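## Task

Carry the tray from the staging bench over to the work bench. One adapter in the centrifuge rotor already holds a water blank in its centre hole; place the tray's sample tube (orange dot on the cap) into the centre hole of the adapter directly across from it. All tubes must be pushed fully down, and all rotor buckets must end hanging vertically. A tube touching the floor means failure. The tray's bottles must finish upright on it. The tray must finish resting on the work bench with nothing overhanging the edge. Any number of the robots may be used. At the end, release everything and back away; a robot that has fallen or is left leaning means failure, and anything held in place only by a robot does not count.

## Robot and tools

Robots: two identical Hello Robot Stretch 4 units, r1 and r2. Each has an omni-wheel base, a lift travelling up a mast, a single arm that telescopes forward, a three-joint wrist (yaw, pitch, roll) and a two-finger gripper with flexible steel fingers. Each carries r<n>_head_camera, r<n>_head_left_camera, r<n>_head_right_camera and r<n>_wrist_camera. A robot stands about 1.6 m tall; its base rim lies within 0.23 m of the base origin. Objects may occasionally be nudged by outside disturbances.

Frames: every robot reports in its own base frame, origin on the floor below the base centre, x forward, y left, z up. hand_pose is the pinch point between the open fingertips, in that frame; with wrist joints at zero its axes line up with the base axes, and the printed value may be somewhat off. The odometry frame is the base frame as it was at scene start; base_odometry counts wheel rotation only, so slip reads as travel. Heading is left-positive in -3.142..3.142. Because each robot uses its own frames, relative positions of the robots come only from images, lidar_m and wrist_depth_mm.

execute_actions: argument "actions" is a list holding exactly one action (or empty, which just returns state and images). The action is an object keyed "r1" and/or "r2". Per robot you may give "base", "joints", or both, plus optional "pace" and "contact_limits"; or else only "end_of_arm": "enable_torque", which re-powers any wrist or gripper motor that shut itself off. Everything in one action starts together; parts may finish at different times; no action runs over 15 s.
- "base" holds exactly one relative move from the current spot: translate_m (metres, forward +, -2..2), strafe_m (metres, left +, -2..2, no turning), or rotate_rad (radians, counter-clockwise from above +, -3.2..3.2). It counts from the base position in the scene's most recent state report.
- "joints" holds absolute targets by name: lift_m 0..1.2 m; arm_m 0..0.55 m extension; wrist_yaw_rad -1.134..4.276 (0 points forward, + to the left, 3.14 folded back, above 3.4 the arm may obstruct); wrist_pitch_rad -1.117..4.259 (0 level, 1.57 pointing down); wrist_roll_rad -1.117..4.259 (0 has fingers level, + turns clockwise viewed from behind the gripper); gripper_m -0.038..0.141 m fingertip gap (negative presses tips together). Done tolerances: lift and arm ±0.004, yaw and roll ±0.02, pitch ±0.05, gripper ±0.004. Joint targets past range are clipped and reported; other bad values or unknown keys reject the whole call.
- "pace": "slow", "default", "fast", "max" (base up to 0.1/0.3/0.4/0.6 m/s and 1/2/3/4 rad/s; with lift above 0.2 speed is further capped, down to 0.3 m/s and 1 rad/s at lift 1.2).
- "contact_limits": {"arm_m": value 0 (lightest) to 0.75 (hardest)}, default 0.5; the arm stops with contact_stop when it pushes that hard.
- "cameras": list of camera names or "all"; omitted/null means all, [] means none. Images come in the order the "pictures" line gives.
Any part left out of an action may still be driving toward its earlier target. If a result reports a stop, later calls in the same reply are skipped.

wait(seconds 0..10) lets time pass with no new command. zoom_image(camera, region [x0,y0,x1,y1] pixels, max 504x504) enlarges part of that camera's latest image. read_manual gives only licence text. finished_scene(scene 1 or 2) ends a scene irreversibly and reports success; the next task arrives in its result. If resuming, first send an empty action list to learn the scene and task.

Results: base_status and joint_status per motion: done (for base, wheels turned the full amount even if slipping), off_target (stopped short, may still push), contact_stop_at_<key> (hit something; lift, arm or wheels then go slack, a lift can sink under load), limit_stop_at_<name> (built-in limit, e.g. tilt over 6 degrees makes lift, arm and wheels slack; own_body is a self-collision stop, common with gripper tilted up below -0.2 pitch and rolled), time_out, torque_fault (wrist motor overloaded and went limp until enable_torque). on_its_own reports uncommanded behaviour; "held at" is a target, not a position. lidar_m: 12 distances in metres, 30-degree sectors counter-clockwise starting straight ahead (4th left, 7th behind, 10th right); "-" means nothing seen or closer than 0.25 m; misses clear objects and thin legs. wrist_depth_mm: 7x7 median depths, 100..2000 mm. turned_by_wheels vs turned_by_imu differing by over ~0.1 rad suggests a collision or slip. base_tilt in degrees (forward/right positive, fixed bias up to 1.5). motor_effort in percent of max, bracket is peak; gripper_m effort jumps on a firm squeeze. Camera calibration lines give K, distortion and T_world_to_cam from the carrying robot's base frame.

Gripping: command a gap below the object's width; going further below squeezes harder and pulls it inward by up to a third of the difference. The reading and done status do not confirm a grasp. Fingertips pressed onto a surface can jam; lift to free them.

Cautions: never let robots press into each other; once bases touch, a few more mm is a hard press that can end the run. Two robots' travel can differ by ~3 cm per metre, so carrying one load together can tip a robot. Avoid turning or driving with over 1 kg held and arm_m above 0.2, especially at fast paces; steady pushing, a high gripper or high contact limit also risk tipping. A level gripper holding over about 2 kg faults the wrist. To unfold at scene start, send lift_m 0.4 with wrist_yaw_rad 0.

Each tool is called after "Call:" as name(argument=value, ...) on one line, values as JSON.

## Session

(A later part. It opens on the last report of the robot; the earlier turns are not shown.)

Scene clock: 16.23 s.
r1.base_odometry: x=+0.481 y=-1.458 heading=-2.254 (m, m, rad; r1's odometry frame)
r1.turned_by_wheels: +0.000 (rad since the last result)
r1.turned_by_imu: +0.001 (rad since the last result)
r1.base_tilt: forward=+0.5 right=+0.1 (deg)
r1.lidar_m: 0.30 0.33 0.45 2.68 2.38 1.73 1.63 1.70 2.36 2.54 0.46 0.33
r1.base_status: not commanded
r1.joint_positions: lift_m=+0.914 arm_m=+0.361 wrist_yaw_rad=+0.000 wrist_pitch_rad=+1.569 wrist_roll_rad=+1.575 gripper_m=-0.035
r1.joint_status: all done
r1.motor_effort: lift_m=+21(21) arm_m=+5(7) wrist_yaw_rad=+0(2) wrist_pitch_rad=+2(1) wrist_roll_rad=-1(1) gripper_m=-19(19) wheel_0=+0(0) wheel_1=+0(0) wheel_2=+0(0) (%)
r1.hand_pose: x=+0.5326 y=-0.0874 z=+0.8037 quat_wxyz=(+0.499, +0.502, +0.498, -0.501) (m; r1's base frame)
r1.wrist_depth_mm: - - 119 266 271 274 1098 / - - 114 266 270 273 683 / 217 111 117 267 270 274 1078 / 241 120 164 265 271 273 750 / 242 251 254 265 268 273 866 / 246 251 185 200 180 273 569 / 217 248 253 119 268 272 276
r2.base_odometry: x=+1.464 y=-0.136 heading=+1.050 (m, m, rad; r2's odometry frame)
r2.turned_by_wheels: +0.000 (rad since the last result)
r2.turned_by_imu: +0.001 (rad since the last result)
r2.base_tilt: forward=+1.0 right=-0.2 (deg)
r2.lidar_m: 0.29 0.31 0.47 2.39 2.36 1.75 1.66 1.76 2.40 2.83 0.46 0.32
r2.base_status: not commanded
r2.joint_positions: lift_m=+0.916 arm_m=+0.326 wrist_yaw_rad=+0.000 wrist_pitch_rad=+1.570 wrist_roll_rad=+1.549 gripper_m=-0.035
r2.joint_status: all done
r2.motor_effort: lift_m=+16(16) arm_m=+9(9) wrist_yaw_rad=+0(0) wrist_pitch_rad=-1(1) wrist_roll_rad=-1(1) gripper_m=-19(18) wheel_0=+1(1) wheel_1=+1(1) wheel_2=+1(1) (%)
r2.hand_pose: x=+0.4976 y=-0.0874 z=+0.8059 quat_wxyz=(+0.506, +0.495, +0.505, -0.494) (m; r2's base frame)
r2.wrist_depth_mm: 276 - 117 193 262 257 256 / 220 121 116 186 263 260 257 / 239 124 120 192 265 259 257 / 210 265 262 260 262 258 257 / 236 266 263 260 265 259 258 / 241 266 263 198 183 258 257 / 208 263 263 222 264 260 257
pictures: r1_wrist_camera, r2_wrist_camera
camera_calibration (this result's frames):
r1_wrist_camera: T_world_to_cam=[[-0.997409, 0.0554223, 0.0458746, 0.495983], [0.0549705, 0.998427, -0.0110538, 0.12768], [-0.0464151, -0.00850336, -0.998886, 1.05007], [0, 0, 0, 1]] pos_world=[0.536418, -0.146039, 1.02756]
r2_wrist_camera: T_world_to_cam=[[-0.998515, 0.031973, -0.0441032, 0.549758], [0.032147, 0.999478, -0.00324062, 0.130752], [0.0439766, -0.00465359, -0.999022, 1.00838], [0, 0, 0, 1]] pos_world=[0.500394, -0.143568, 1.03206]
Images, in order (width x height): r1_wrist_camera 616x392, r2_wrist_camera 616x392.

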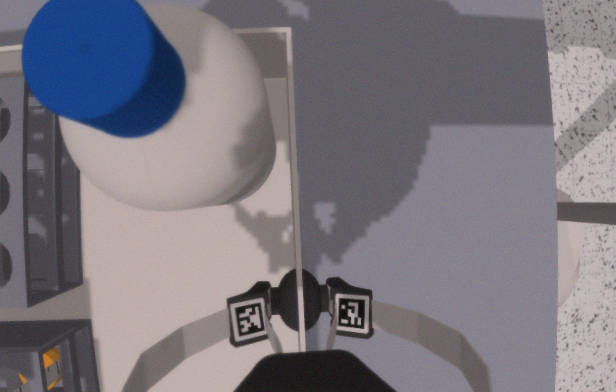

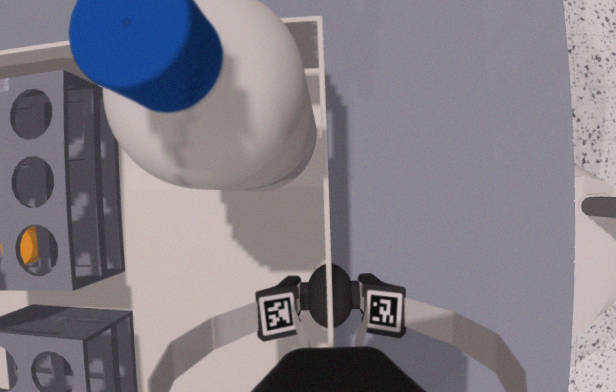

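Call:
execute_actions(actions=[{"r1": {"base": {"strafe_m": -0.7}, "joints": {"lift_m": 1.038}}, "r2": {"base": {"strafe_m": 0.7}, "joints": {"lift_m": 1.04}}}], cameras=["r1_wrist_camera", "r2_wrist_camera", "r1_head_right_camera", "r2_head_left_camera"])

Scene clock: 20.03 s.
r1.base_odometry: x=-0.062 y=-1.016 heading=-2.254 (m, m, rad; r1's odometry frame)
r1.turned_by_wheels: +0.000 (rad since the last result)
r1.turned_by_imu: +0.003 (rad since the last result)
r1.base_tilt: forward=+0.4 right=+0.1 (deg)
r1.lidar_m: 0.30 0.33 0.45 1.26 2.33 1.70 1.62 1.74 2.37 1.85 1.90 0.33
r1.base_status: done
r1.joint_positions: lift_m=+1.037 arm_m=+0.361 wrist_yaw_rad=+0.001 wrist_pitch_rad=+1.567 wrist_roll_rad=+1.575 gripper_m=-0.035
r1.joint_status: all done
r1.motor_effort: lift_m=+27(28) arm_m=+4(5) wrist_yaw_rad=-2(3) wrist_pitch_rad=+9(10) wrist_roll_rad=+0(1) gripper_m=-20(20) wheel_0=-1(8) wheel_1=+1(7) wheel_2=+1(1) (%)
r1.hand_pose: x=+0.5334 y=-0.0874 z=+0.9272 quat_wxyz=(+0.500, +0.502, +0.498, -0.500) (m; r1's base frame)
r1.wrist_depth_mm: - - 121 1182 1205 1205 1229 / - - 114 1182 1205 1205 1229 / 219 111 117 1182 1229 1205 1229 / 242 120 173 392 1182 991 1205 / 242 251 254 389 394 976 1229 / 246 250 186 197 182 976 1229 / 218 249 253 131 397 798 1229
r2.base_odometry: x=+0.856 y=+0.212 heading=+1.050 (m, m, rad; r2's odometry frame)
r2.turned_by_wheels: +0.000 (rad since the last result)
r2.turned_by_imu: +0.001 (rad since the last result)
r2.base_tilt: forward=+1.0 right=-0.2 (deg)
r2.lidar_m: 0.33 3.19 1.72 1.71 2.38 1.71 1.65 1.77 2.37 1.23 0.46 0.33
r2.base_status: done
r2.joint_positions: lift_m=+1.039 arm_m=+0.326 wrist_yaw_rad=+0.001 wrist_pitch_rad=+1.567 wrist_roll_rad=+1.549 gripper_m=-0.035
r2.joint_status: all done
r2.motor_effort: lift_m=+25(27) arm_m=+9(10) wrist_yaw_rad=-3(2) wrist_pitch_rad=+7(7) wrist_roll_rad=+0(1) gripper_m=-17(16) wheel_0=-1(9) wheel_1=-2(7) wheel_2=+2(1) (%)
r2.hand_pose: x=+0.4986 y=-0.0874 z=+0.9291 quat_wxyz=(+0.507, +0.495, +0.505, -0.493) (m; r2's base frame)
r2.wrist_depth_mm: - - 117 209 384 379 1118 / 220 120 116 185 387 382 1118 / 240 123 121 185 387 382 1118 / 237 266 263 258 389 387 917 / 239 266 263 259 387 382 917 / 238 267 264 199 183 389 931 / 208 266 263 260 1182 154 1138
pictures: r1_head_right_camera, r1_wrist_camera, r2_head_left_camera, r2_wrist_camera
camera_calibration (this result's frames):
r1_wrist_camera: T_world_to_cam=[[-0.997544, 0.0548476, 0.0435662, 0.493323], [0.0544207, 0.998458, -0.0109261, 0.129176], [-0.0440983, -0.0085284, -0.998991, 1.17231], [0, 0, 0, 1]] pos_world=[0.536779, -0.146036, 1.15104]
r2_wrist_camera: T_world_to_cam=[[-0.998411, 0.031114, -0.0469777, 0.558795], [0.0312962, 0.999505, -0.00314785, 0.131456], [0.0468565, -0.00461307, -0.998891, 1.12989], [0, 0, 0, 1]] pos_world=[0.500851, -0.143565, 1.1553]
Images, in order (width x height): r1_head_right_camera 420x672, r1_wrist_camera 616x392, r2_head_left_camera 420x672, r2_wrist_camera 616x392.

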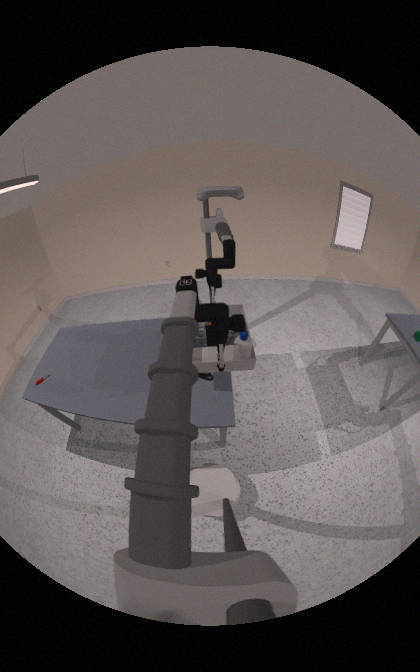

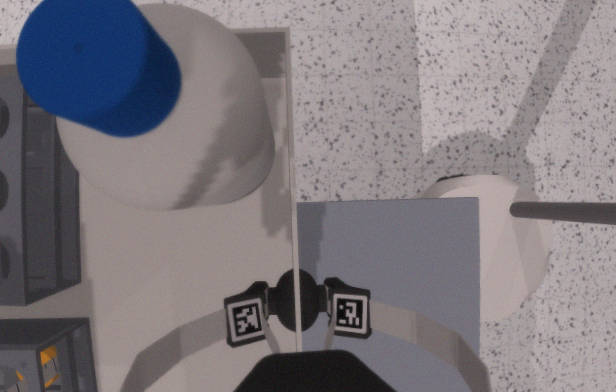

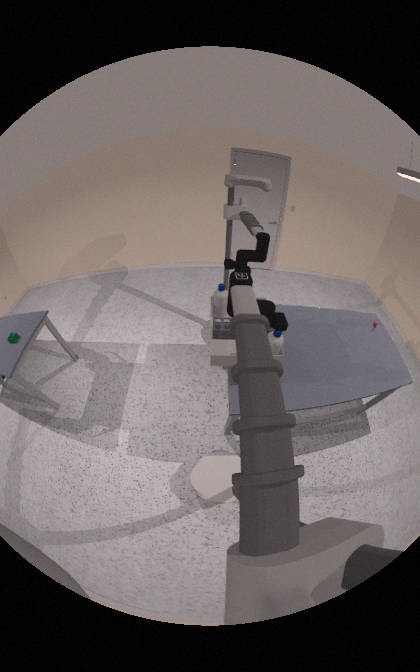

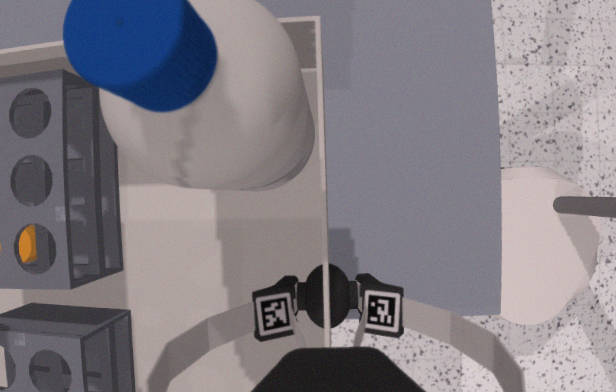

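Call:
execute_actions(actions=[{"r1": {"base": {"strafe_m": -1.3}, "joints": {"arm_m": 0.366}}, "r2": {"base": {"strafe_m": 1.3}, "joints": {"arm_m": 0.334}}}], cameras=["r1_wrist_camera", "r2_wrist_camera", "r1_head_right_camera", "r2_head_left_camera"])

Scene clock: 26.03 s.
r1.base_odometry: x=-1.070 y=-0.195 heading=-2.254 (m, m, rad; r1's odometry frame)
r1.turned_by_wheels: +0.000 (rad since the last result)
r1.turned_by_imu: +0.004 (rad since the last result)
r1.base_tilt: forward=+0.4 right=+0.1 (deg)
r1.lidar_m: 0.48 3.18 1.16 1.32 2.33 1.73 1.64 1.70 2.36 1.33 0.62 0.53
r1.base_status: done
r1.joint_positions: lift_m=+1.037 arm_m=+0.365 wrist_yaw_rad=+0.000 wrist_pitch_rad=+1.568 wrist_roll_rad=+1.575 gripper_m=-0.035
r1.joint_status: all done
r1.motor_effort: lift_m=+27(28) arm_m=+5(5) wrist_yaw_rad=-1(1) wrist_pitch_rad=+7(10) wrist_roll_rad=+0(1) gripper_m=-19(19) wheel_0=-1(8) wheel_1=+0(6) wheel_2=+0(1) (%)
r1.hand_pose: x=+0.5371 y=-0.0874 z=+0.9272 quat_wxyz=(+0.500, +0.502, +0.498, -0.500) (m; r1's base frame)
r1.wrist_depth_mm: - - 119 1118 1205 1205 1229 / - - 114 1182 1205 1205 1205 / 219 111 116 1160 1182 1182 1229 / 241 122 174 1160 1205 976 1205 / 243 251 254 1160 1182 976 1229 / 241 250 185 198 181 991 1205 / 219 249 254 132 1182 1205 1229
r2.base_odometry: x=-0.271 y=+0.859 heading=+1.050 (m, m, rad; r2's odometry frame)
r2.turned_by_wheels: +0.000 (rad since the last result)
r2.turned_by_imu: +0.001 (rad since the last result)
r2.base_tilt: forward=+1.0 right=-0.1 (deg)
r2.lidar_m: 0.47 0.53 0.47 1.34 2.36 1.75 1.64 1.74 2.39 1.34 1.38 0.52
r2.base_status: done
r2.joint_positions: lift_m=+1.039 arm_m=+0.332 wrist_yaw_rad=+0.001 wrist_pitch_rad=+1.568 wrist_roll_rad=+1.549 gripper_m=-0.035
r2.joint_status: all done
r2.motor_effort: lift_m=+26(26) arm_m=+9(11) wrist_yaw_rad=-1(2) wrist_pitch_rad=+3(8) wrist_roll_rad=+0(1) gripper_m=-18(19) wheel_0=+0(11) wheel_1=-1(8) wheel_2=+1(1) (%)
r2.hand_pose: x=+0.5043 y=-0.0874 z=+0.9291 quat_wxyz=(+0.506, +0.495, +0.505, -0.494) (m; r2's base frame)
r2.wrist_depth_mm: - - 117 194 1160 1138 1138 / 219 121 116 185 1205 1118 1118 / 239 124 121 194 1160 1160 1118 / 211 266 264 259 1160 946 931 / 239 265 265 260 1182 931 904 / 238 266 264 198 183 917 931 / 208 263 265 260 1160 154 1138
pictures: r1_head_right_camera, r1_wrist_camera, r2_head_left_camera, r2_wrist_camera
camera_calibration (this result's frames):
r1_wrist_camera: T_world_to_cam=[[-0.997473, 0.0554253, 0.0444549, 0.496154], [0.0549892, 0.998427, -0.0109753, 0.128715], [-0.0449933, -0.008503, -0.998951, 1.17291], [0, 0, 0, 1]] pos_world=[0.540595, -0.146039, 1.15104]
r2_wrist_camera: T_world_to_cam=[[-0.998445, 0.0315268, -0.0459785, 0.563542], [0.0317063, 0.999492, -0.0031801, 0.131103], [0.0458549, -0.00463296, -0.998937, 1.13017], [0, 0, 0, 1]] pos_world=[0.506685, -0.143567, 1.15529]
Images, in order (width x height): r1_head_right_camera 420x672, r1_wrist_camera 616x392, r2_head_left_camera 420x672, r2_wrist_camera 616x392.

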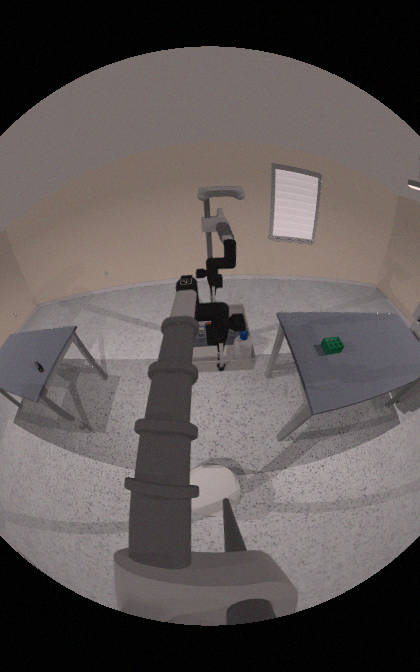

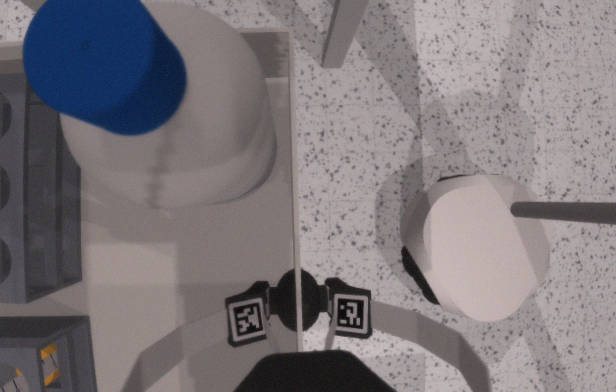

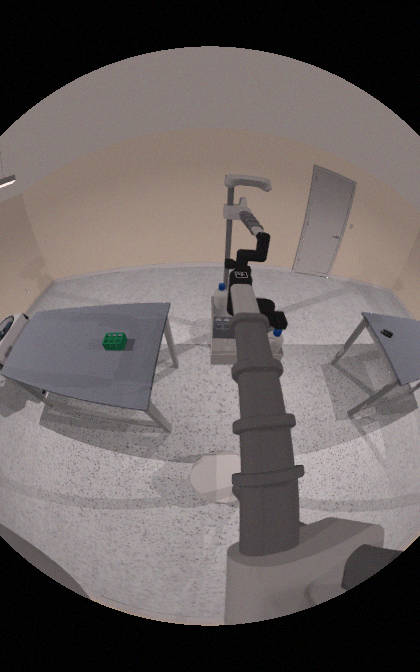

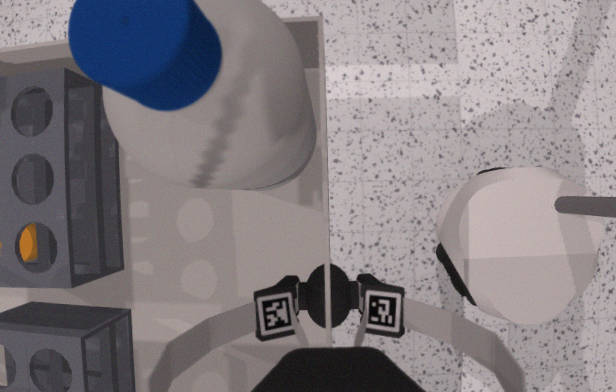

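Call:
execute_actions(actions=[])

Scene clock: 26.70 s.
r1.base_odometry: x=-1.070 y=-0.195 heading=-2.254 (m, m, rad; r1's odometry frame)
r1.turned_by_wheels: +0.000 (rad since the last result)
r1.turned_by_imu: +0.000 (rad since the last result)
r1.base_tilt: forward=+0.4 right=+0.1 (deg)
r1.lidar_m: 0.50 3.19 1.16 1.34 2.35 1.73 1.65 1.73 2.34 1.35 0.57 0.53
r1.base_status: done
r1.joint_positions: lift_m=+1.037 arm_m=+0.365 wrist_yaw_rad=+0.000 wrist_pitch_rad=+1.567 wrist_roll_rad=+1.575 gripper_m=-0.035
r1.joint_status: all done
r1.motor_effort: lift_m=+28(28) arm_m=+4(5) wrist_yaw_rad=+2(1) wrist_pitch_rad=+5(10) wrist_roll_rad=-1(1) gripper_m=-19(19) wheel_0=+0(8) wheel_1=+0(6) wheel_2=+0(1) (%)
r1.hand_pose: x=+0.5371 y=-0.0874 z=+0.9272 quat_wxyz=(+0.500, +0.502, +0.498, -0.500) (m; r1's base frame)
r1.wrist_depth_mm: - - 118 1098 1182 1229 1205 / - - 114 1160 1182 1205 1229 / 220 111 116 1182 1182 1229 1229 / 242 122 174 1182 1182 991 1229 / 243 251 254 1182 1182 976 1229 / 240 251 185 198 181 991 1229 / 219 249 254 133 1182 1182 1229
r2.base_odometry: x=-0.271 y=+0.859 heading=+1.050 (m, m, rad; r2's odometry frame)
r2.turned_by_wheels: +0.000 (rad since the last result)
r2.turned_by_imu: +0.000 (rad since the last result)
r2.base_tilt: forward=+1.0 right=-0.1 (deg)
r2.lidar_m: 0.47 0.51 0.50 1.35 2.35 1.73 1.66 1.71 2.38 1.37 1.36 0.51
r2.base_status: done
r2.joint_positions: lift_m=+1.039 arm_m=+0.332 wrist_yaw_rad=+0.001 wrist_pitch_rad=+1.568 wrist_roll_rad=+1.549 gripper_m=-0.035
r2.joint_status: all done
r2.motor_effort: lift_m=+25(26) arm_m=+9(11) wrist_yaw_rad=-2(2) wrist_pitch_rad=+4(8) wrist_roll_rad=+0(1) gripper_m=-13(19) wheel_0=+0(11) wheel_1=+0(8) wheel_2=+1(1) (%)
r2.hand_pose: x=+0.5043 y=-0.0874 z=+0.9291 quat_wxyz=(+0.506, +0.495, +0.505, -0.494) (m; r2's base frame)
r2.wrist_depth_mm: - - 117 193 1138 1118 1118 / 218 121 116 185 1138 1138 1138 / 240 124 120 194 1138 1138 1138 / 211 267 263 260 1182 931 917 / 239 265 264 259 1160 931 917 / 237 267 265 197 183 931 917 / 208 264 264 260 1138 154 1118
pictures: r1_head_camera, r1_head_left_camera, r1_head_right_camera, r1_wrist_camera, r2_head_camera, r2_head_left_camera, r2_head_right_camera, r2_wrist_camera
camera_calibration (this result's frames):
r1_wrist_camera: T_world_to_cam=[[-0.997475, 0.0554135, 0.0444133, 0.496207], [0.0549778, 0.998427, -0.010973, 0.128718], [-0.0449515, -0.00850353, -0.998953, 1.17289], [0, 0, 0, 1]] pos_world=[0.5406, -0.146039, 1.15104]
r2_wrist_camera: T_world_to_cam=[[-0.998443, 0.0315266, -0.0460103, 0.563581], [0.0317062, 0.999492, -0.00317908, 0.131101], [0.0458867, -0.00463294, -0.998936, 1.13015], [0, 0, 0, 1]] pos_world=[0.506688, -0.143567, 1.1553]
Images, in order (width x height): r1_head_camera 420x560, r1_head_left_camera 420x672, r1_head_right_camera 420x672, r1_wrist_camera 616x392, r2_head_camera 420x560, r2_head_left_camera 420x672, r2_head_right_camera 420x672, r2_wrist_camera 616x392.

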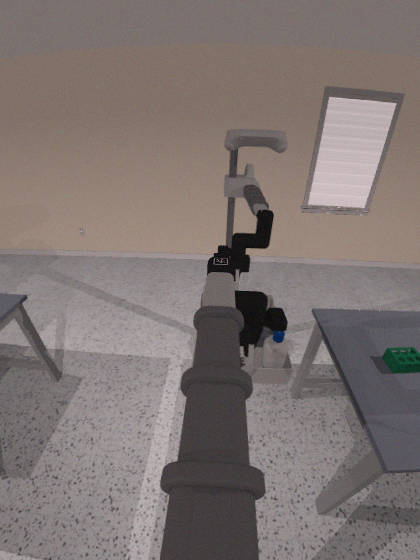

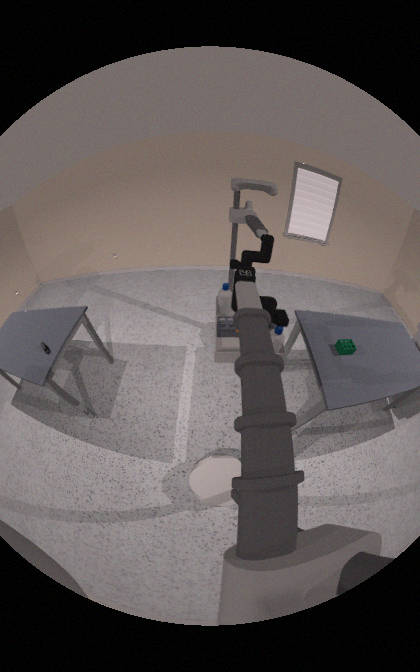

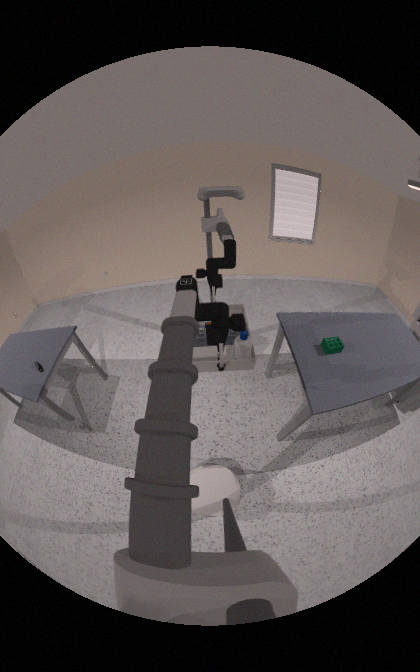

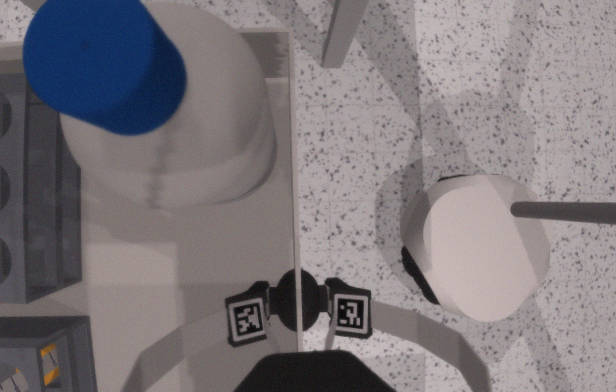

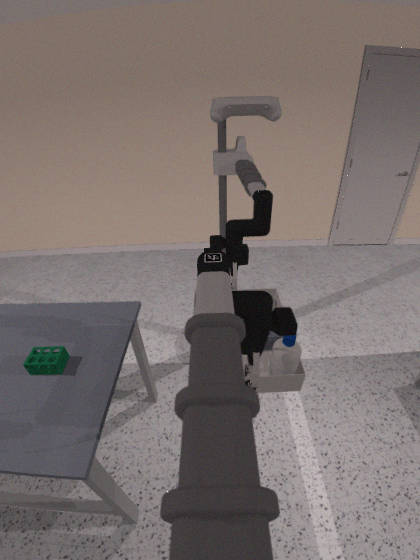

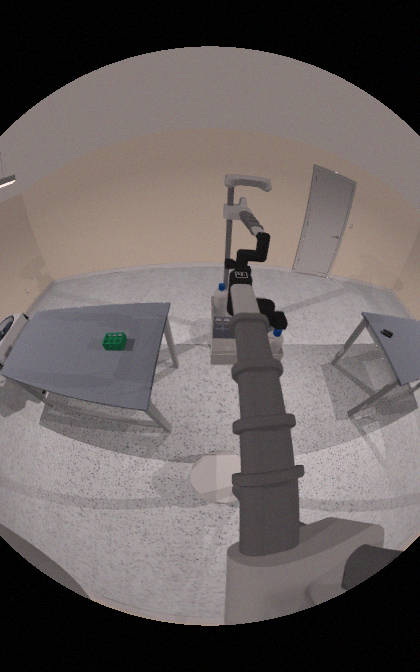

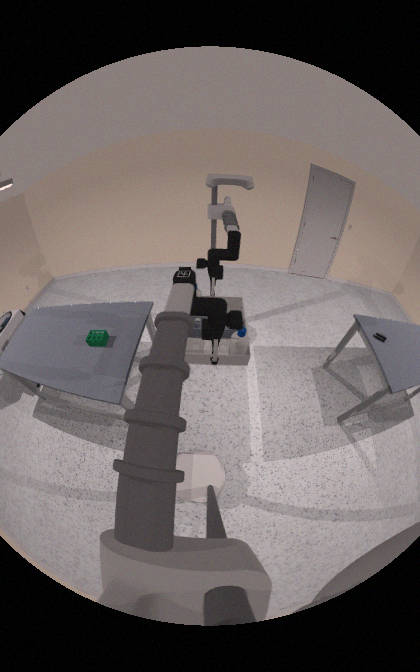

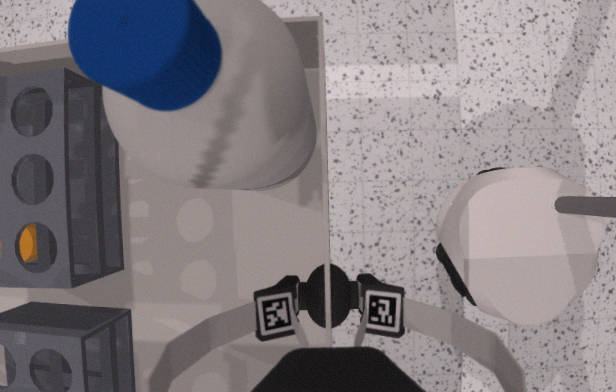

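Call:
execute_actions(actions=[{"r1": {"base": {"strafe_m": -1.5}, "joints": {"arm_m": 0.369}}, "r2": {"base": {"strafe_m": 1.5}, "joints": {"arm_m": 0.338}}}])

Scene clock: 33.13 s.
r1.base_odometry: x=-2.233 y=+0.752 heading=-2.254 (m, m, rad; r1's odometry frame)
r1.turned_by_wheels: +0.000 (rad since the last result)
r1.turned_by_imu: +0.004 (rad since the last result)
r1.base_tilt: forward=+0.4 right=+0.1 (deg)
r1.lidar_m: 0.30 0.33 0.47 2.67 2.37 1.72 1.65 1.73 2.33 1.27 0.45 0.33
r1.base_status: done
r1.joint_positions: lift_m=+1.037 arm_m=+0.368 wrist_yaw_rad=-0.001 wrist_pitch_rad=+1.569 wrist_roll_rad=+1.575 gripper_m=-0.035
r1.joint_status: all done
r1.motor_effort: lift_m=+27(28) arm_m=+5(6) wrist_yaw_rad=+3(1) wrist_pitch_rad=+2(7) wrist_roll_rad=-1(1) gripper_m=-19(20) wheel_0=-2(8) wheel_1=+1(8) wheel_2=-1(1) (%)
r1.hand_pose: x=+0.5394 y=-0.0874 z=+0.9272 quat_wxyz=(+0.499, +0.502, +0.498, -0.501) (m; r1's base frame)
r1.wrist_depth_mm: - - 118 394 399 1229 1229 / - - 114 392 397 1205 1229 / 219 111 116 392 397 1229 1229 / 243 127 166 389 397 991 1229 / 242 252 255 392 397 976 1205 / 239 251 185 200 180 976 1229 / 218 249 253 119 394 809 1229
r2.base_odometry: x=-1.573 y=+1.605 heading=+1.050 (m, m, rad; r2's odometry frame)
r2.turned_by_wheels: +0.000 (rad since the last result)
r2.turned_by_imu: +0.000 (rad since the last result)
r2.base_tilt: forward=+0.9 right=-0.2 (deg)
r2.lidar_m: 0.31 0.32 0.46 2.39 2.41 1.74 1.66 1.69 2.40 2.85 0.47 0.33
r2.base_status: done
r2.joint_positions: lift_m=+1.039 arm_m=+0.336 wrist_yaw_rad=+0.000 wrist_pitch_rad=+1.570 wrist_roll_rad=+1.549 gripper_m=-0.035
r2.joint_status: all done
r2.motor_effort: lift_m=+25(26) arm_m=+10(10) wrist_yaw_rad=+1(1) wrist_pitch_rad=-1(4) wrist_roll_rad=-1(0) gripper_m=-18(18) wheel_0=-1(11) wheel_1=-1(8) wheel_2=+0(0) (%)
r2.hand_pose: x=+0.5075 y=-0.0874 z=+0.9291 quat_wxyz=(+0.506, +0.495, +0.505, -0.494) (m; r2's base frame)
r2.wrist_depth_mm: 304 - 117 193 382 382 1118 / 211 121 116 146 387 382 1118 / 211 125 120 189 389 382 1118 / 210 265 262 260 387 382 917 / 238 266 262 260 387 382 917 / 238 267 263 198 183 384 931 / 208 263 263 222 387 382 1138
pictures: r1_head_camera, r1_head_left_camera, r1_head_right_camera, r1_wrist_camera, r2_head_camera, r2_head_left_camera, r2_head_right_camera, r2_wrist_camera
camera_calibration (this result's frames):
r1_wrist_camera: T_world_to_cam=[[-0.997354, 0.0562089, 0.0461002, 0.496997], [0.0557554, 0.998383, -0.011066, 0.128252], [-0.0466477, -0.00846643, -0.998876, 1.17384], [0, 0, 0, 1]] pos_world=[0.543288, -0.146042, 1.15103]
r2_wrist_camera: T_world_to_cam=[[-0.998511, 0.0322934, -0.0439675, 0.565009], [0.0324672, 0.999468, -0.003245, 0.130672], [0.0438393, -0.00466767, -0.999028, 1.13112], [0, 0, 0, 1]] pos_world=[0.510338, -0.143569, 1.15529]
Images, in order (width x height): r1_head_camera 420x560, r1_head_left_camera 420x672, r1_head_right_camera 420x672, r1_wrist_camera 616x392, r2_head_camera 420x560, r2_head_left_camera 420x672, r2_head_right_camera 420x672, r2_wrist_camera 616x392.

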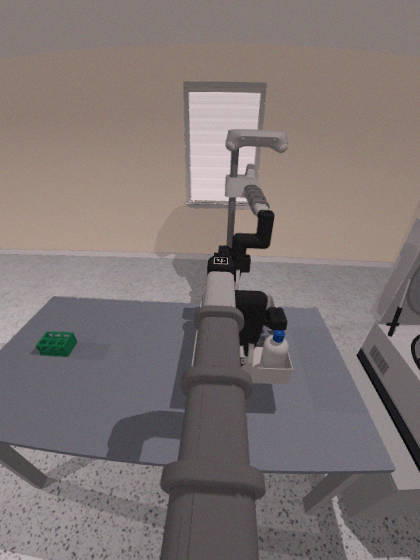

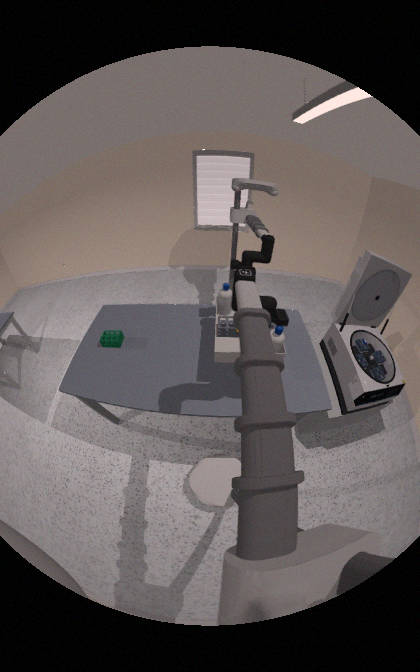

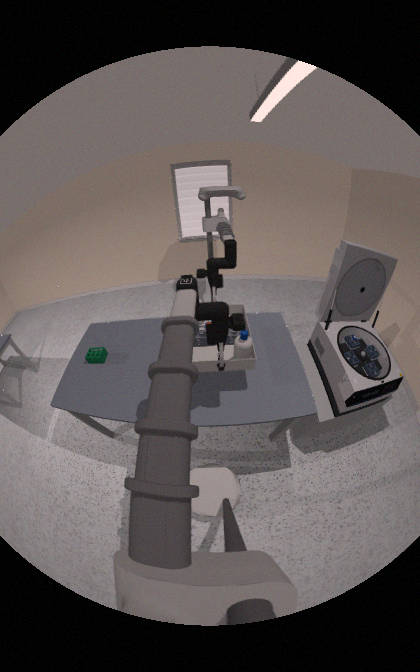

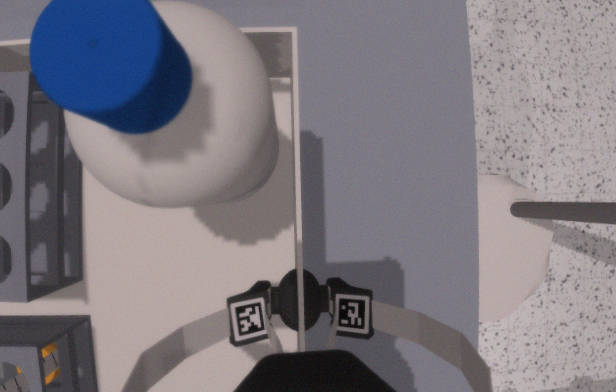

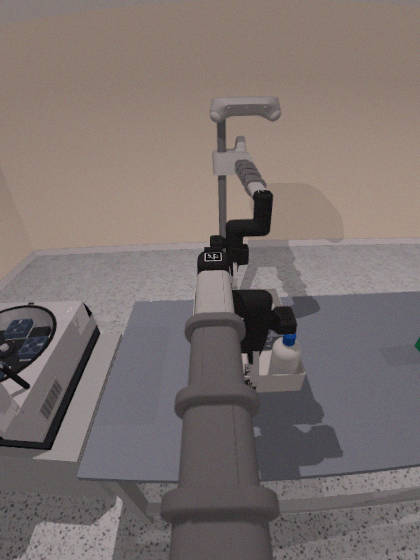

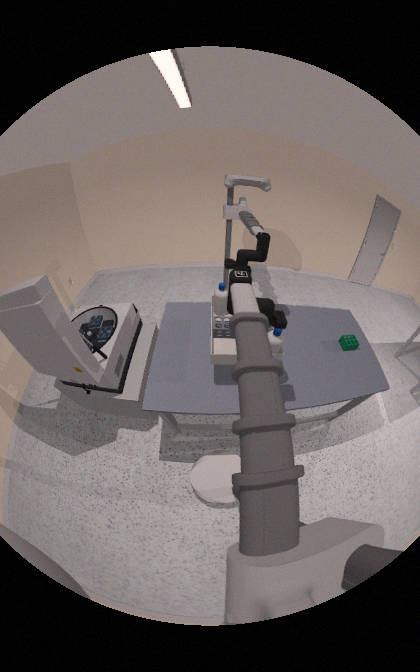

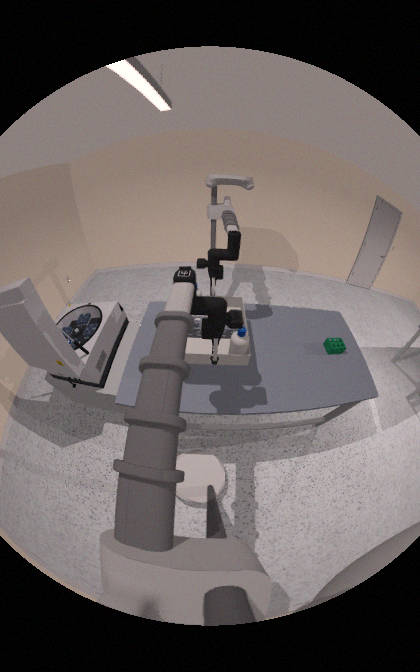

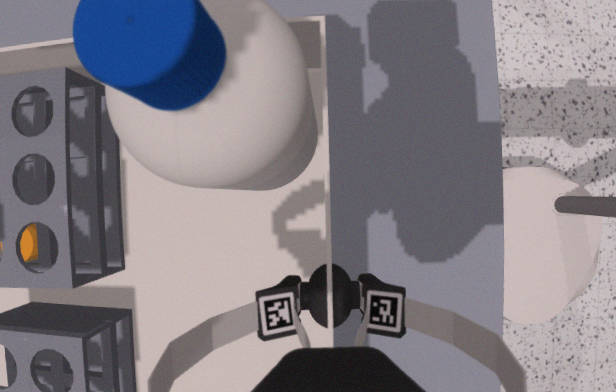

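Call:
execute_actions(actions=[{"r1": {"joints": {"lift_m": 0.915}}, "r2": {"joints": {"lift_m": 0.917}}}], cameras=["r1_wrist_camera", "r2_wrist_camera", "r1_head_right_camera"])

Scene clock: 34.93 s.
r1.base_odometry: x=-2.233 y=+0.752 heading=-2.254 (m, m, rad; r1's odometry frame)
r1.turned_by_wheels: +0.000 (rad since the last result)
r1.turned_by_imu: +0.001 (rad since the last result)
r1.base_tilt: forward=+0.4 right=+0.0 (deg)
r1.lidar_m: 0.31 0.33 0.46 2.67 2.36 1.73 1.65 1.73 2.37 1.31 0.47 0.33
r1.base_status: not commanded
r1.joint_positions: lift_m=+0.915 arm_m=+0.368 wrist_yaw_rad=-0.001 wrist_pitch_rad=+1.569 wrist_roll_rad=+1.575 gripper_m=-0.035
r1.joint_status: all done
r1.motor_effort: lift_m=+21(25) arm_m=+5(5) wrist_yaw_rad=+3(1) wrist_pitch_rad=+1(1) wrist_roll_rad=-1(1) gripper_m=-20(18) wheel_0=-2(2) wheel_1=+1(1) wheel_2=-1(1) (%)
r1.hand_pose: x=+0.5394 y=-0.0874 z=+0.8047 quat_wxyz=(+0.499, +0.502, +0.498, -0.501) (m; r1's base frame)
r1.wrist_depth_mm: - - 118 267 272 274 1098 / - - 114 267 271 276 1118 / 218 111 116 266 271 274 1118 / 243 129 167 267 271 274 750 / 242 251 254 267 271 274 866 / 239 250 185 200 180 274 564 / 218 249 254 119 268 273 277
r2.base_odometry: x=-1.573 y=+1.605 heading=+1.050 (m, m, rad; r2's odometry frame)
r2.turned_by_wheels: +0.000 (rad since the last result)
r2.turned_by_imu: +0.001 (rad since the last result)
r2.base_tilt: forward=+1.0 right=-0.1 (deg)
r2.lidar_m: 0.32 0.33 0.46 2.41 2.38 1.74 1.65 1.69 2.38 2.84 0.46 0.34
r2.base_status: not commanded
r2.joint_positions: lift_m=+0.917 arm_m=+0.336 wrist_yaw_rad=+0.000 wrist_pitch_rad=+1.570 wrist_roll_rad=+1.549 gripper_m=-0.035
r2.joint_status: all done
r2.motor_effort: lift_m=+16(25) arm_m=+10(10) wrist_yaw_rad=+1(1) wrist_pitch_rad=-1(0) wrist_roll_rad=-1(0) gripper_m=-18(18) wheel_0=-1(1) wheel_1=-1(1) wheel_2=+0(0) (%)
r2.hand_pose: x=+0.5075 y=-0.0874 z=+0.8069 quat_wxyz=(+0.506, +0.495, +0.505, -0.494) (m; r2's base frame)
r2.wrist_depth_mm: 239 - 117 193 263 260 257 / 213 121 116 146 265 259 257 / 210 125 120 187 265 260 258 / 209 264 263 259 265 260 259 / 237 266 263 259 265 263 258 / 238 267 263 198 183 262 258 / 208 263 262 222 265 260 258
pictures: r1_head_right_camera, r1_wrist_camera, r2_wrist_camera
camera_calibration (this result's frames):
r1_wrist_camera: T_world_to_cam=[[-0.997354, 0.0562089, 0.0460999, 0.502649], [0.0557554, 0.998383, -0.011066, 0.126896], [-0.0466474, -0.00846643, -0.998876, 1.05148], [0, 0, 0, 1]] pos_world=[0.543293, -0.146042, 1.02853]
r2_wrist_camera: T_world_to_cam=[[-0.998511, 0.0322874, -0.043978, 0.55965], [0.0324613, 0.999468, -0.00324466, 0.130278], [0.0438498, -0.00466741, -0.999027, 1.00898], [0, 0, 0, 1]] pos_world=[0.510344, -0.143569, 1.03303]
Images, in order (width x height): r1_head_right_camera 420x672, r1_wrist_camera 616x392, r2_wrist_camera 616x392.

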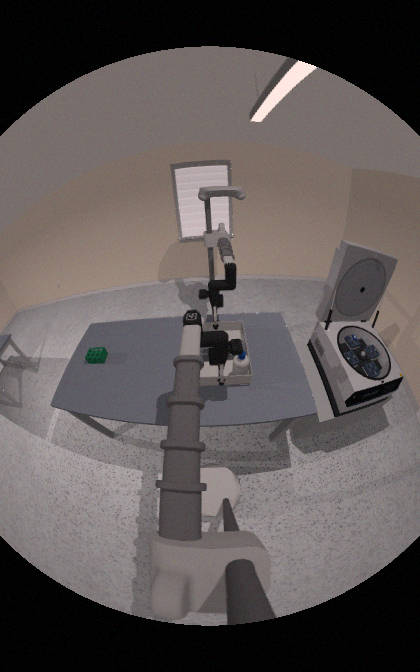

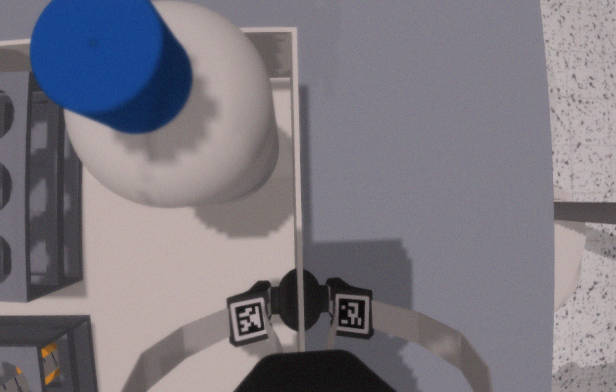

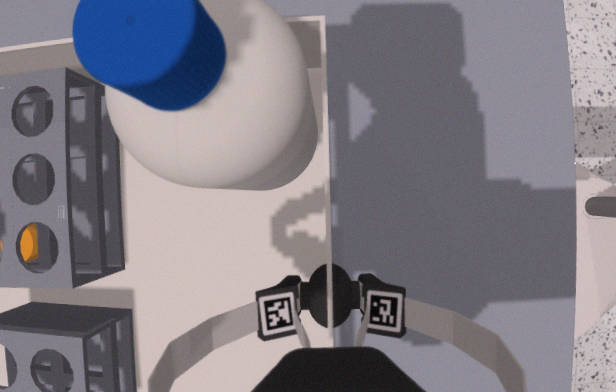

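Call:
execute_actions(actions=[{"r1": {"joints": {"lift_m": 0.911, "gripper_m": 0.04}}, "r2": {"joints": {"lift_m": 0.913, "gripper_m": 0.04}}}], cameras=["r1_wrist_camera", "r2_wrist_camera"])

Call:
execute_actions(actions=[{"r1": {"joints": {"lift_m": 1.06, "gripper_m": 0.058, "wrist_roll_rad": 1.6}, "base": {"strafe_m": 0.045}, "pace": "fast"}, "r2": {"joints": {"lift_m": 1.05, "gripper_m": 0.05}, "pace": "fast"}}], cameras=["r1_wrist_camera", "r2_wrist_camera", "r1_head_right_camera"])

Scene clock: 36.60 s.
r1.base_odometry: x=-2.233 y=+0.752 heading=-2.254 (m, m, rad; r1's odometry frame)
r1.turned_by_wheels: +0.000 (rad since the last result)
r1.turned_by_imu: +0.001 (rad since the last result)
r1.base_tilt: forward=+0.4 right=+0.1 (deg)
r1.lidar_m: 0.30 0.34 0.48 2.67 2.35 1.74 1.64 1.70 2.32 1.28 0.47 0.32
r1.base_status: not commanded
r1.joint_positions: lift_m=+0.911 arm_m=+0.368 wrist_yaw_rad=+0.000 wrist_pitch_rad=+1.570 wrist_roll_rad=+1.575 gripper_m=+0.040
r1.joint_status: all done
r1.motor_effort: lift_m=+22(20) arm_m=+5(5) wrist_yaw_rad=+0(1) wrist_pitch_rad=+0(1) wrist_roll_rad=-1(1) gripper_m=-3(21) wheel_0=-1(2) wheel_1=+1(1) wheel_2=-1(1) (%)
r1.hand_pose: x=+0.5392 y=-0.0874 z=+0.8007 quat_wxyz=(+0.499, +0.501, +0.499, -0.501) (m; r1's base frame)
r1.wrist_depth_mm: - - 122 265 268 273 1098 / 219 - 117 264 268 272 683 / 223 115 119 264 267 272 1098 / 246 252 171 264 267 271 750 / 246 254 257 264 267 271 854 / 238 254 195 260 198 271 564 / 220 253 257 123 266 271 274
r2.base_odometry: x=-1.572 y=+1.605 heading=+1.050 (m, m, rad; r2's odometry frame)
r2.turned_by_wheels: +0.000 (rad since the last result)
r2.turned_by_imu: +0.001 (rad since the last result)
r2.base_tilt: forward=+0.9 right=-0.1 (deg)
r2.lidar_m: 0.29 0.32 0.47 2.40 2.39 1.74 1.63 1.70 2.36 2.84 0.46 0.34
r2.base_status: not commanded
r2.joint_positions: lift_m=+0.913 arm_m=+0.336 wrist_yaw_rad=+0.000 wrist_pitch_rad=+1.571 wrist_roll_rad=+1.549 gripper_m=+0.040
r2.joint_status: all done
r2.motor_effort: lift_m=+17(17) arm_m=+9(9) wrist_yaw_rad=+1(1) wrist_pitch_rad=-3(6) wrist_roll_rad=+0(1) gripper_m=-2(10) wheel_0=-1(1) wheel_1=-1(1) wheel_2=+0(0) (%)
r2.hand_pose: x=+0.5073 y=-0.0874 z=+0.8028 quat_wxyz=(+0.506, +0.495, +0.505, -0.494) (m; r2's base frame)
r2.wrist_depth_mm: 276 - 120 216 260 257 256 / 217 126 118 137 260 257 257 / 212 129 123 183 263 257 255 / 241 267 265 264 262 258 255 / 241 270 266 264 263 259 256 / 236 271 267 263 191 260 256 / 213 267 267 226 263 257 256
pictures: r1_wrist_camera, r2_wrist_camera
camera_calibration (this result's frames):
r1_wrist_camera: T_world_to_cam=[[-0.997331, 0.0560098, 0.046837, 0.502018], [0.0555479, 0.998394, -0.0111069, 0.127008], [-0.0473839, -0.00847559, -0.998841, 1.04782], [0, 0, 0, 1]] pos_world=[0.543273, -0.146041, 1.0245]
r2_wrist_camera: T_world_to_cam=[[-0.998545, 0.0322843, -0.0431971, 0.558645], [0.0324556, 0.999468, -0.00326986, 0.130295], [0.0430686, -0.00466709, -0.999061, 1.00539], [0, 0, 0, 1]] pos_world=[0.510302, -0.143569, 1.02901]
Images, in order (width x height): r1_wrist_camera 616x392, r2_wrist_camera 616x392.

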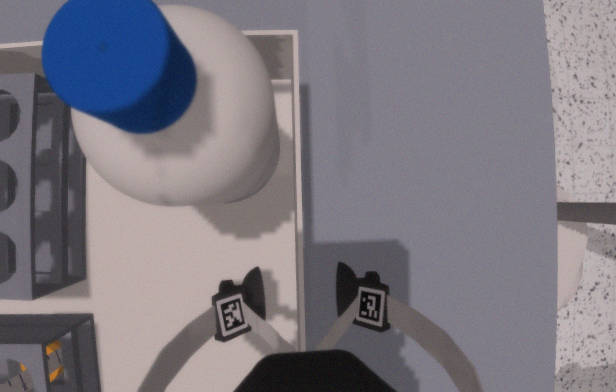

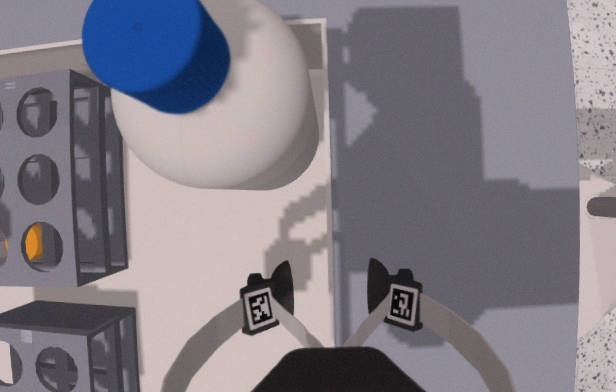

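Scene clock: 37.97 s.
r1.base_odometry: x=-2.198 y=+0.724 heading=-2.255 (m, m, rad; r1's odometry frame)
r1.turned_by_wheels: +0.000 (rad since the last result)
r1.turned_by_imu: +0.000 (rad since the last result)
r1.base_tilt: forward=+0.3 right=+0.1 (deg)
r1.lidar_m: 0.30 0.33 0.48 2.65 2.36 1.74 1.64 1.73 2.37 1.27 0.46 0.34
r1.base_status: done
r1.joint_positions: lift_m=+1.060 arm_m=+0.368 wrist_yaw_rad=+0.000 wrist_pitch_rad=+1.570 wrist_roll_rad=+1.600 gripper_m=+0.058
r1.joint_status: all done
r1.motor_effort: lift_m=+24(26) arm_m=+5(5) wrist_yaw_rad=+2(1) wrist_pitch_rad=+0(1) wrist_roll_rad=+1(1) gripper_m=-5(4) wheel_0=-1(8) wheel_1=-1(8) wheel_2=-1(1) (%)
r1.hand_pose: x=+0.5392 y=-0.0874 z=+0.9495 quat_wxyz=(+0.493, +0.507, +0.492, -0.507) (m; r1's base frame)
r1.wrist_depth_mm: 399 407 413 415 424 1229 1255 / 362 370 263 418 424 1229 1255 / 368 377 306 415 424 1229 1255 / 394 373 404 415 421 1008 1255 / 392 379 407 413 421 1008 1229 / 392 373 206 410 197 1008 1255 / 384 340 387 125 418 1255 1255
r2.base_odometry: x=-1.572 y=+1.605 heading=+1.050 (m, m, rad; r2's odometry frame)
r2.turned_by_wheels: +0.000 (rad since the last result)
r2.turned_by_imu: +0.001 (rad since the last result)
r2.base_tilt: forward=+0.9 right=-0.2 (deg)
r2.lidar_m: 0.31 0.33 0.46 2.40 2.39 1.72 1.65 1.70 2.34 2.84 0.45 0.33
r2.base_status: not commanded
r2.joint_positions: lift_m=+1.050 arm_m=+0.336 wrist_yaw_rad=+0.000 wrist_pitch_rad=+1.570 wrist_roll_rad=+1.549 gripper_m=+0.050
r2.joint_status: all done
r2.motor_effort: lift_m=+23(24) arm_m=+9(10) wrist_yaw_rad=+1(1) wrist_pitch_rad=-4(4) wrist_roll_rad=+0(1) gripper_m=-1(2) wheel_0=-1(1) wheel_1=-1(1) wheel_2=+0(0) (%)
r2.hand_pose: x=+0.5073 y=-0.0874 z=+0.9394 quat_wxyz=(+0.506, +0.495, +0.505, -0.494) (m; r2's base frame)
r2.wrist_depth_mm: 418 418 410 407 402 397 1138 / 421 418 407 399 397 397 1138 / 413 351 267 264 399 397 1138 / 418 355 407 399 399 392 917 / 421 382 407 402 397 394 917 / 415 353 382 404 193 397 931 / 382 355 404 364 399 397 1138
pictures: r1_head_right_camera, r1_wrist_camera, r2_wrist_camera
camera_calibration (this result's frames):
r1_wrist_camera: T_world_to_cam=[[-0.995679, 0.0801882, 0.0468384, 0.49628], [0.0797533, 0.996753, -0.0110854, 0.115444], [-0.0475753, -0.00730199, -0.998841, 1.19668], [0, 0, 0, 1]] pos_world=[0.541861, -0.146127, 1.17333]
r2_wrist_camera: T_world_to_cam=[[-0.99854, 0.0322632, -0.0433219, 0.564696], [0.0324349, 0.999469, -0.00326583, 0.130747], [0.0431935, -0.00466621, -0.999056, 1.14173], [0, 0, 0, 1]] pos_world=[0.510316, -0.143569, 1.16554]
Images, in order (width x height): r1_head_right_camera 420x672, r1_wrist_camera 616x392, r2_wrist_camera 616x392.

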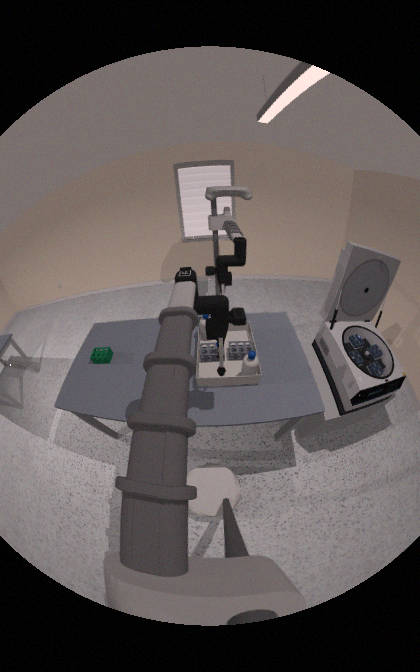

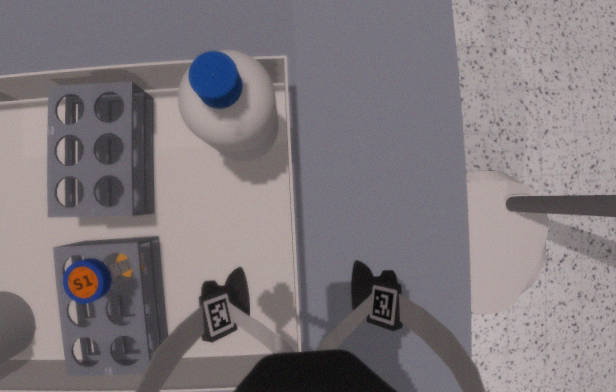

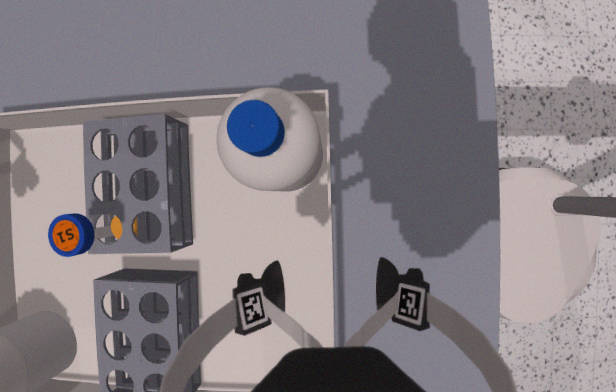

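Call:
execute_actions(actions=[{"r1": {"joints": {"lift_m": 1.032, "arm_m": 0.539}, "pace": "fast"}, "r2": {"joints": {"arm_m": 0.0}, "base": {"translate_m": -0.25}, "pace": "fast"}}], cameras=["r1_wrist_camera", "r1_head_right_camera"])

Scene clock: 40.57 s.
r1.base_odometry: x=-2.198 y=+0.724 heading=-2.255 (m, m, rad; r1's odometry frame)
r1.turned_by_wheels: +0.000 (rad since the last result)
r1.turned_by_imu: +0.001 (rad since the last result)
r1.base_tilt: forward=+0.4 right=+0.2 (deg)
r1.lidar_m: 0.30 0.33 0.45 2.65 2.34 1.72 1.64 1.70 2.34 1.28 0.47 0.32
r1.base_status: not commanded
r1.joint_positions: lift_m=+1.032 arm_m=+0.538 wrist_yaw_rad=+0.000 wrist_pitch_rad=+1.570 wrist_roll_rad=+1.600 gripper_m=+0.058
r1.joint_status: all done
r1.motor_effort: lift_m=+18(22) arm_m=+5(7) wrist_yaw_rad=+2(2) wrist_pitch_rad=-1(1) wrist_roll_rad=+1(1) gripper_m=-4(4) wheel_0=-1(1) wheel_1=-1(1) wheel_2=-1(1) (%)
r1.hand_pose: x=+0.7093 y=-0.0874 z=+0.9220 quat_wxyz=(+0.493, +0.507, +0.493, -0.507) (m; r1's base frame)
r1.wrist_depth_mm: 373 375 382 387 392 397 402 / 334 373 340 353 300 245 404 / 355 373 377 379 387 392 402 / 351 373 377 384 392 394 402 / 343 373 377 324 387 392 399 / 338 357 206 322 197 389 402 / 235 248 355 125 377 353 402
r2.base_odometry: x=-1.697 y=+1.388 heading=+1.050 (m, m, rad; r2's odometry frame)
r2.turned_by_wheels: +0.000 (rad since the last result)
r2.turned_by_imu: +0.003 (rad since the last result)
r2.base_tilt: forward=+1.0 right=-0.1 (deg)
r2.lidar_m: 0.54 0.60 0.92 2.42 2.03 1.50 1.36 1.44 2.00 2.90 0.82 0.60
r2.base_status: done
r2.joint_positions: lift_m=+1.050 arm_m=+0.003 wrist_yaw_rad=+0.000 wrist_pitch_rad=+1.570 wrist_roll_rad=+1.548 gripper_m=+0.050
r2.joint_status: all done
r2.motor_effort: lift_m=+22(23) arm_m=-9(10) wrist_yaw_rad=+1(1) wrist_pitch_rad=-3(3) wrist_roll_rad=+0(1) gripper_m=-6(1) wheel_0=+1(7) wheel_1=+1(4) wheel_2=+0(9) (%)
r2.hand_pose: x=+0.1736 y=-0.0874 z=+0.9394 quat_wxyz=(+0.506, +0.495, +0.505, -0.494) (m; r2's base frame)
r2.wrist_depth_mm: 1255 1255 1160 1205 1160 1160 1138 / 1281 1229 1229 1205 1160 1138 1138 / 1229 1229 1182 1182 1138 1138 1138 / 1255 1255 1205 1205 960 1160 1118 / 1229 1255 1205 1205 960 960 1138 / 1255 1229 1205 1205 193 1160 1138 / 1281 1229 1229 1182 1182 1138 1118
pictures: r1_head_right_camera, r1_wrist_camera
camera_calibration (this result's frames):
r1_wrist_camera: T_world_to_cam=[[-0.995706, 0.0798617, 0.0468122, 0.666886], [0.0794267, 0.996779, -0.0110833, 0.10181], [-0.0475466, -0.00731752, -0.998842, 1.17724], [0, 0, 0, 1]] pos_world=[0.71191, -0.146126, 1.14579]
Images, in order (width x height): r1_head_right_camera 420x672, r1_wrist_camera 616x392.

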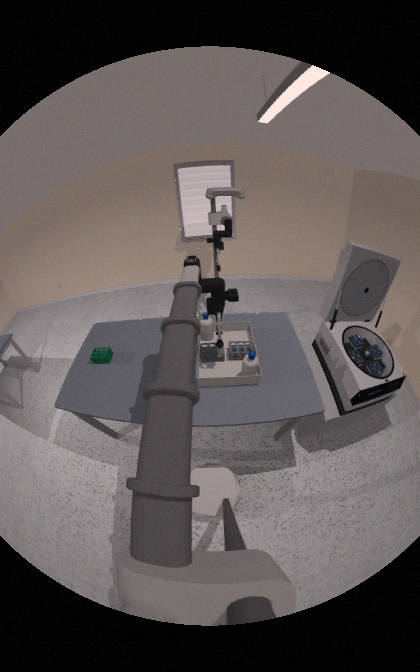

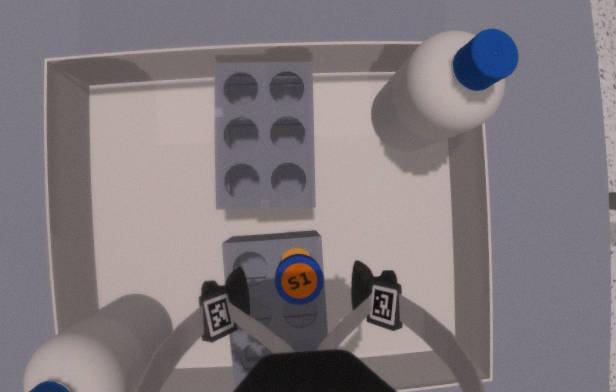

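Call:
zoom_image(camera="r1_wrist_camera", region=[200, 220, 420, 360])

Region (200, 220, 420, 360) of r1_wrist_camera's 616x392 image, scaled by 2.291; it fills the top 321 rows of this view, and the rest is white.

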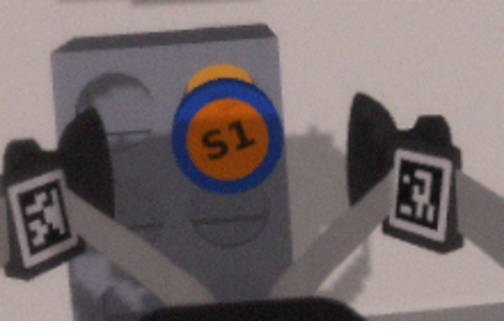

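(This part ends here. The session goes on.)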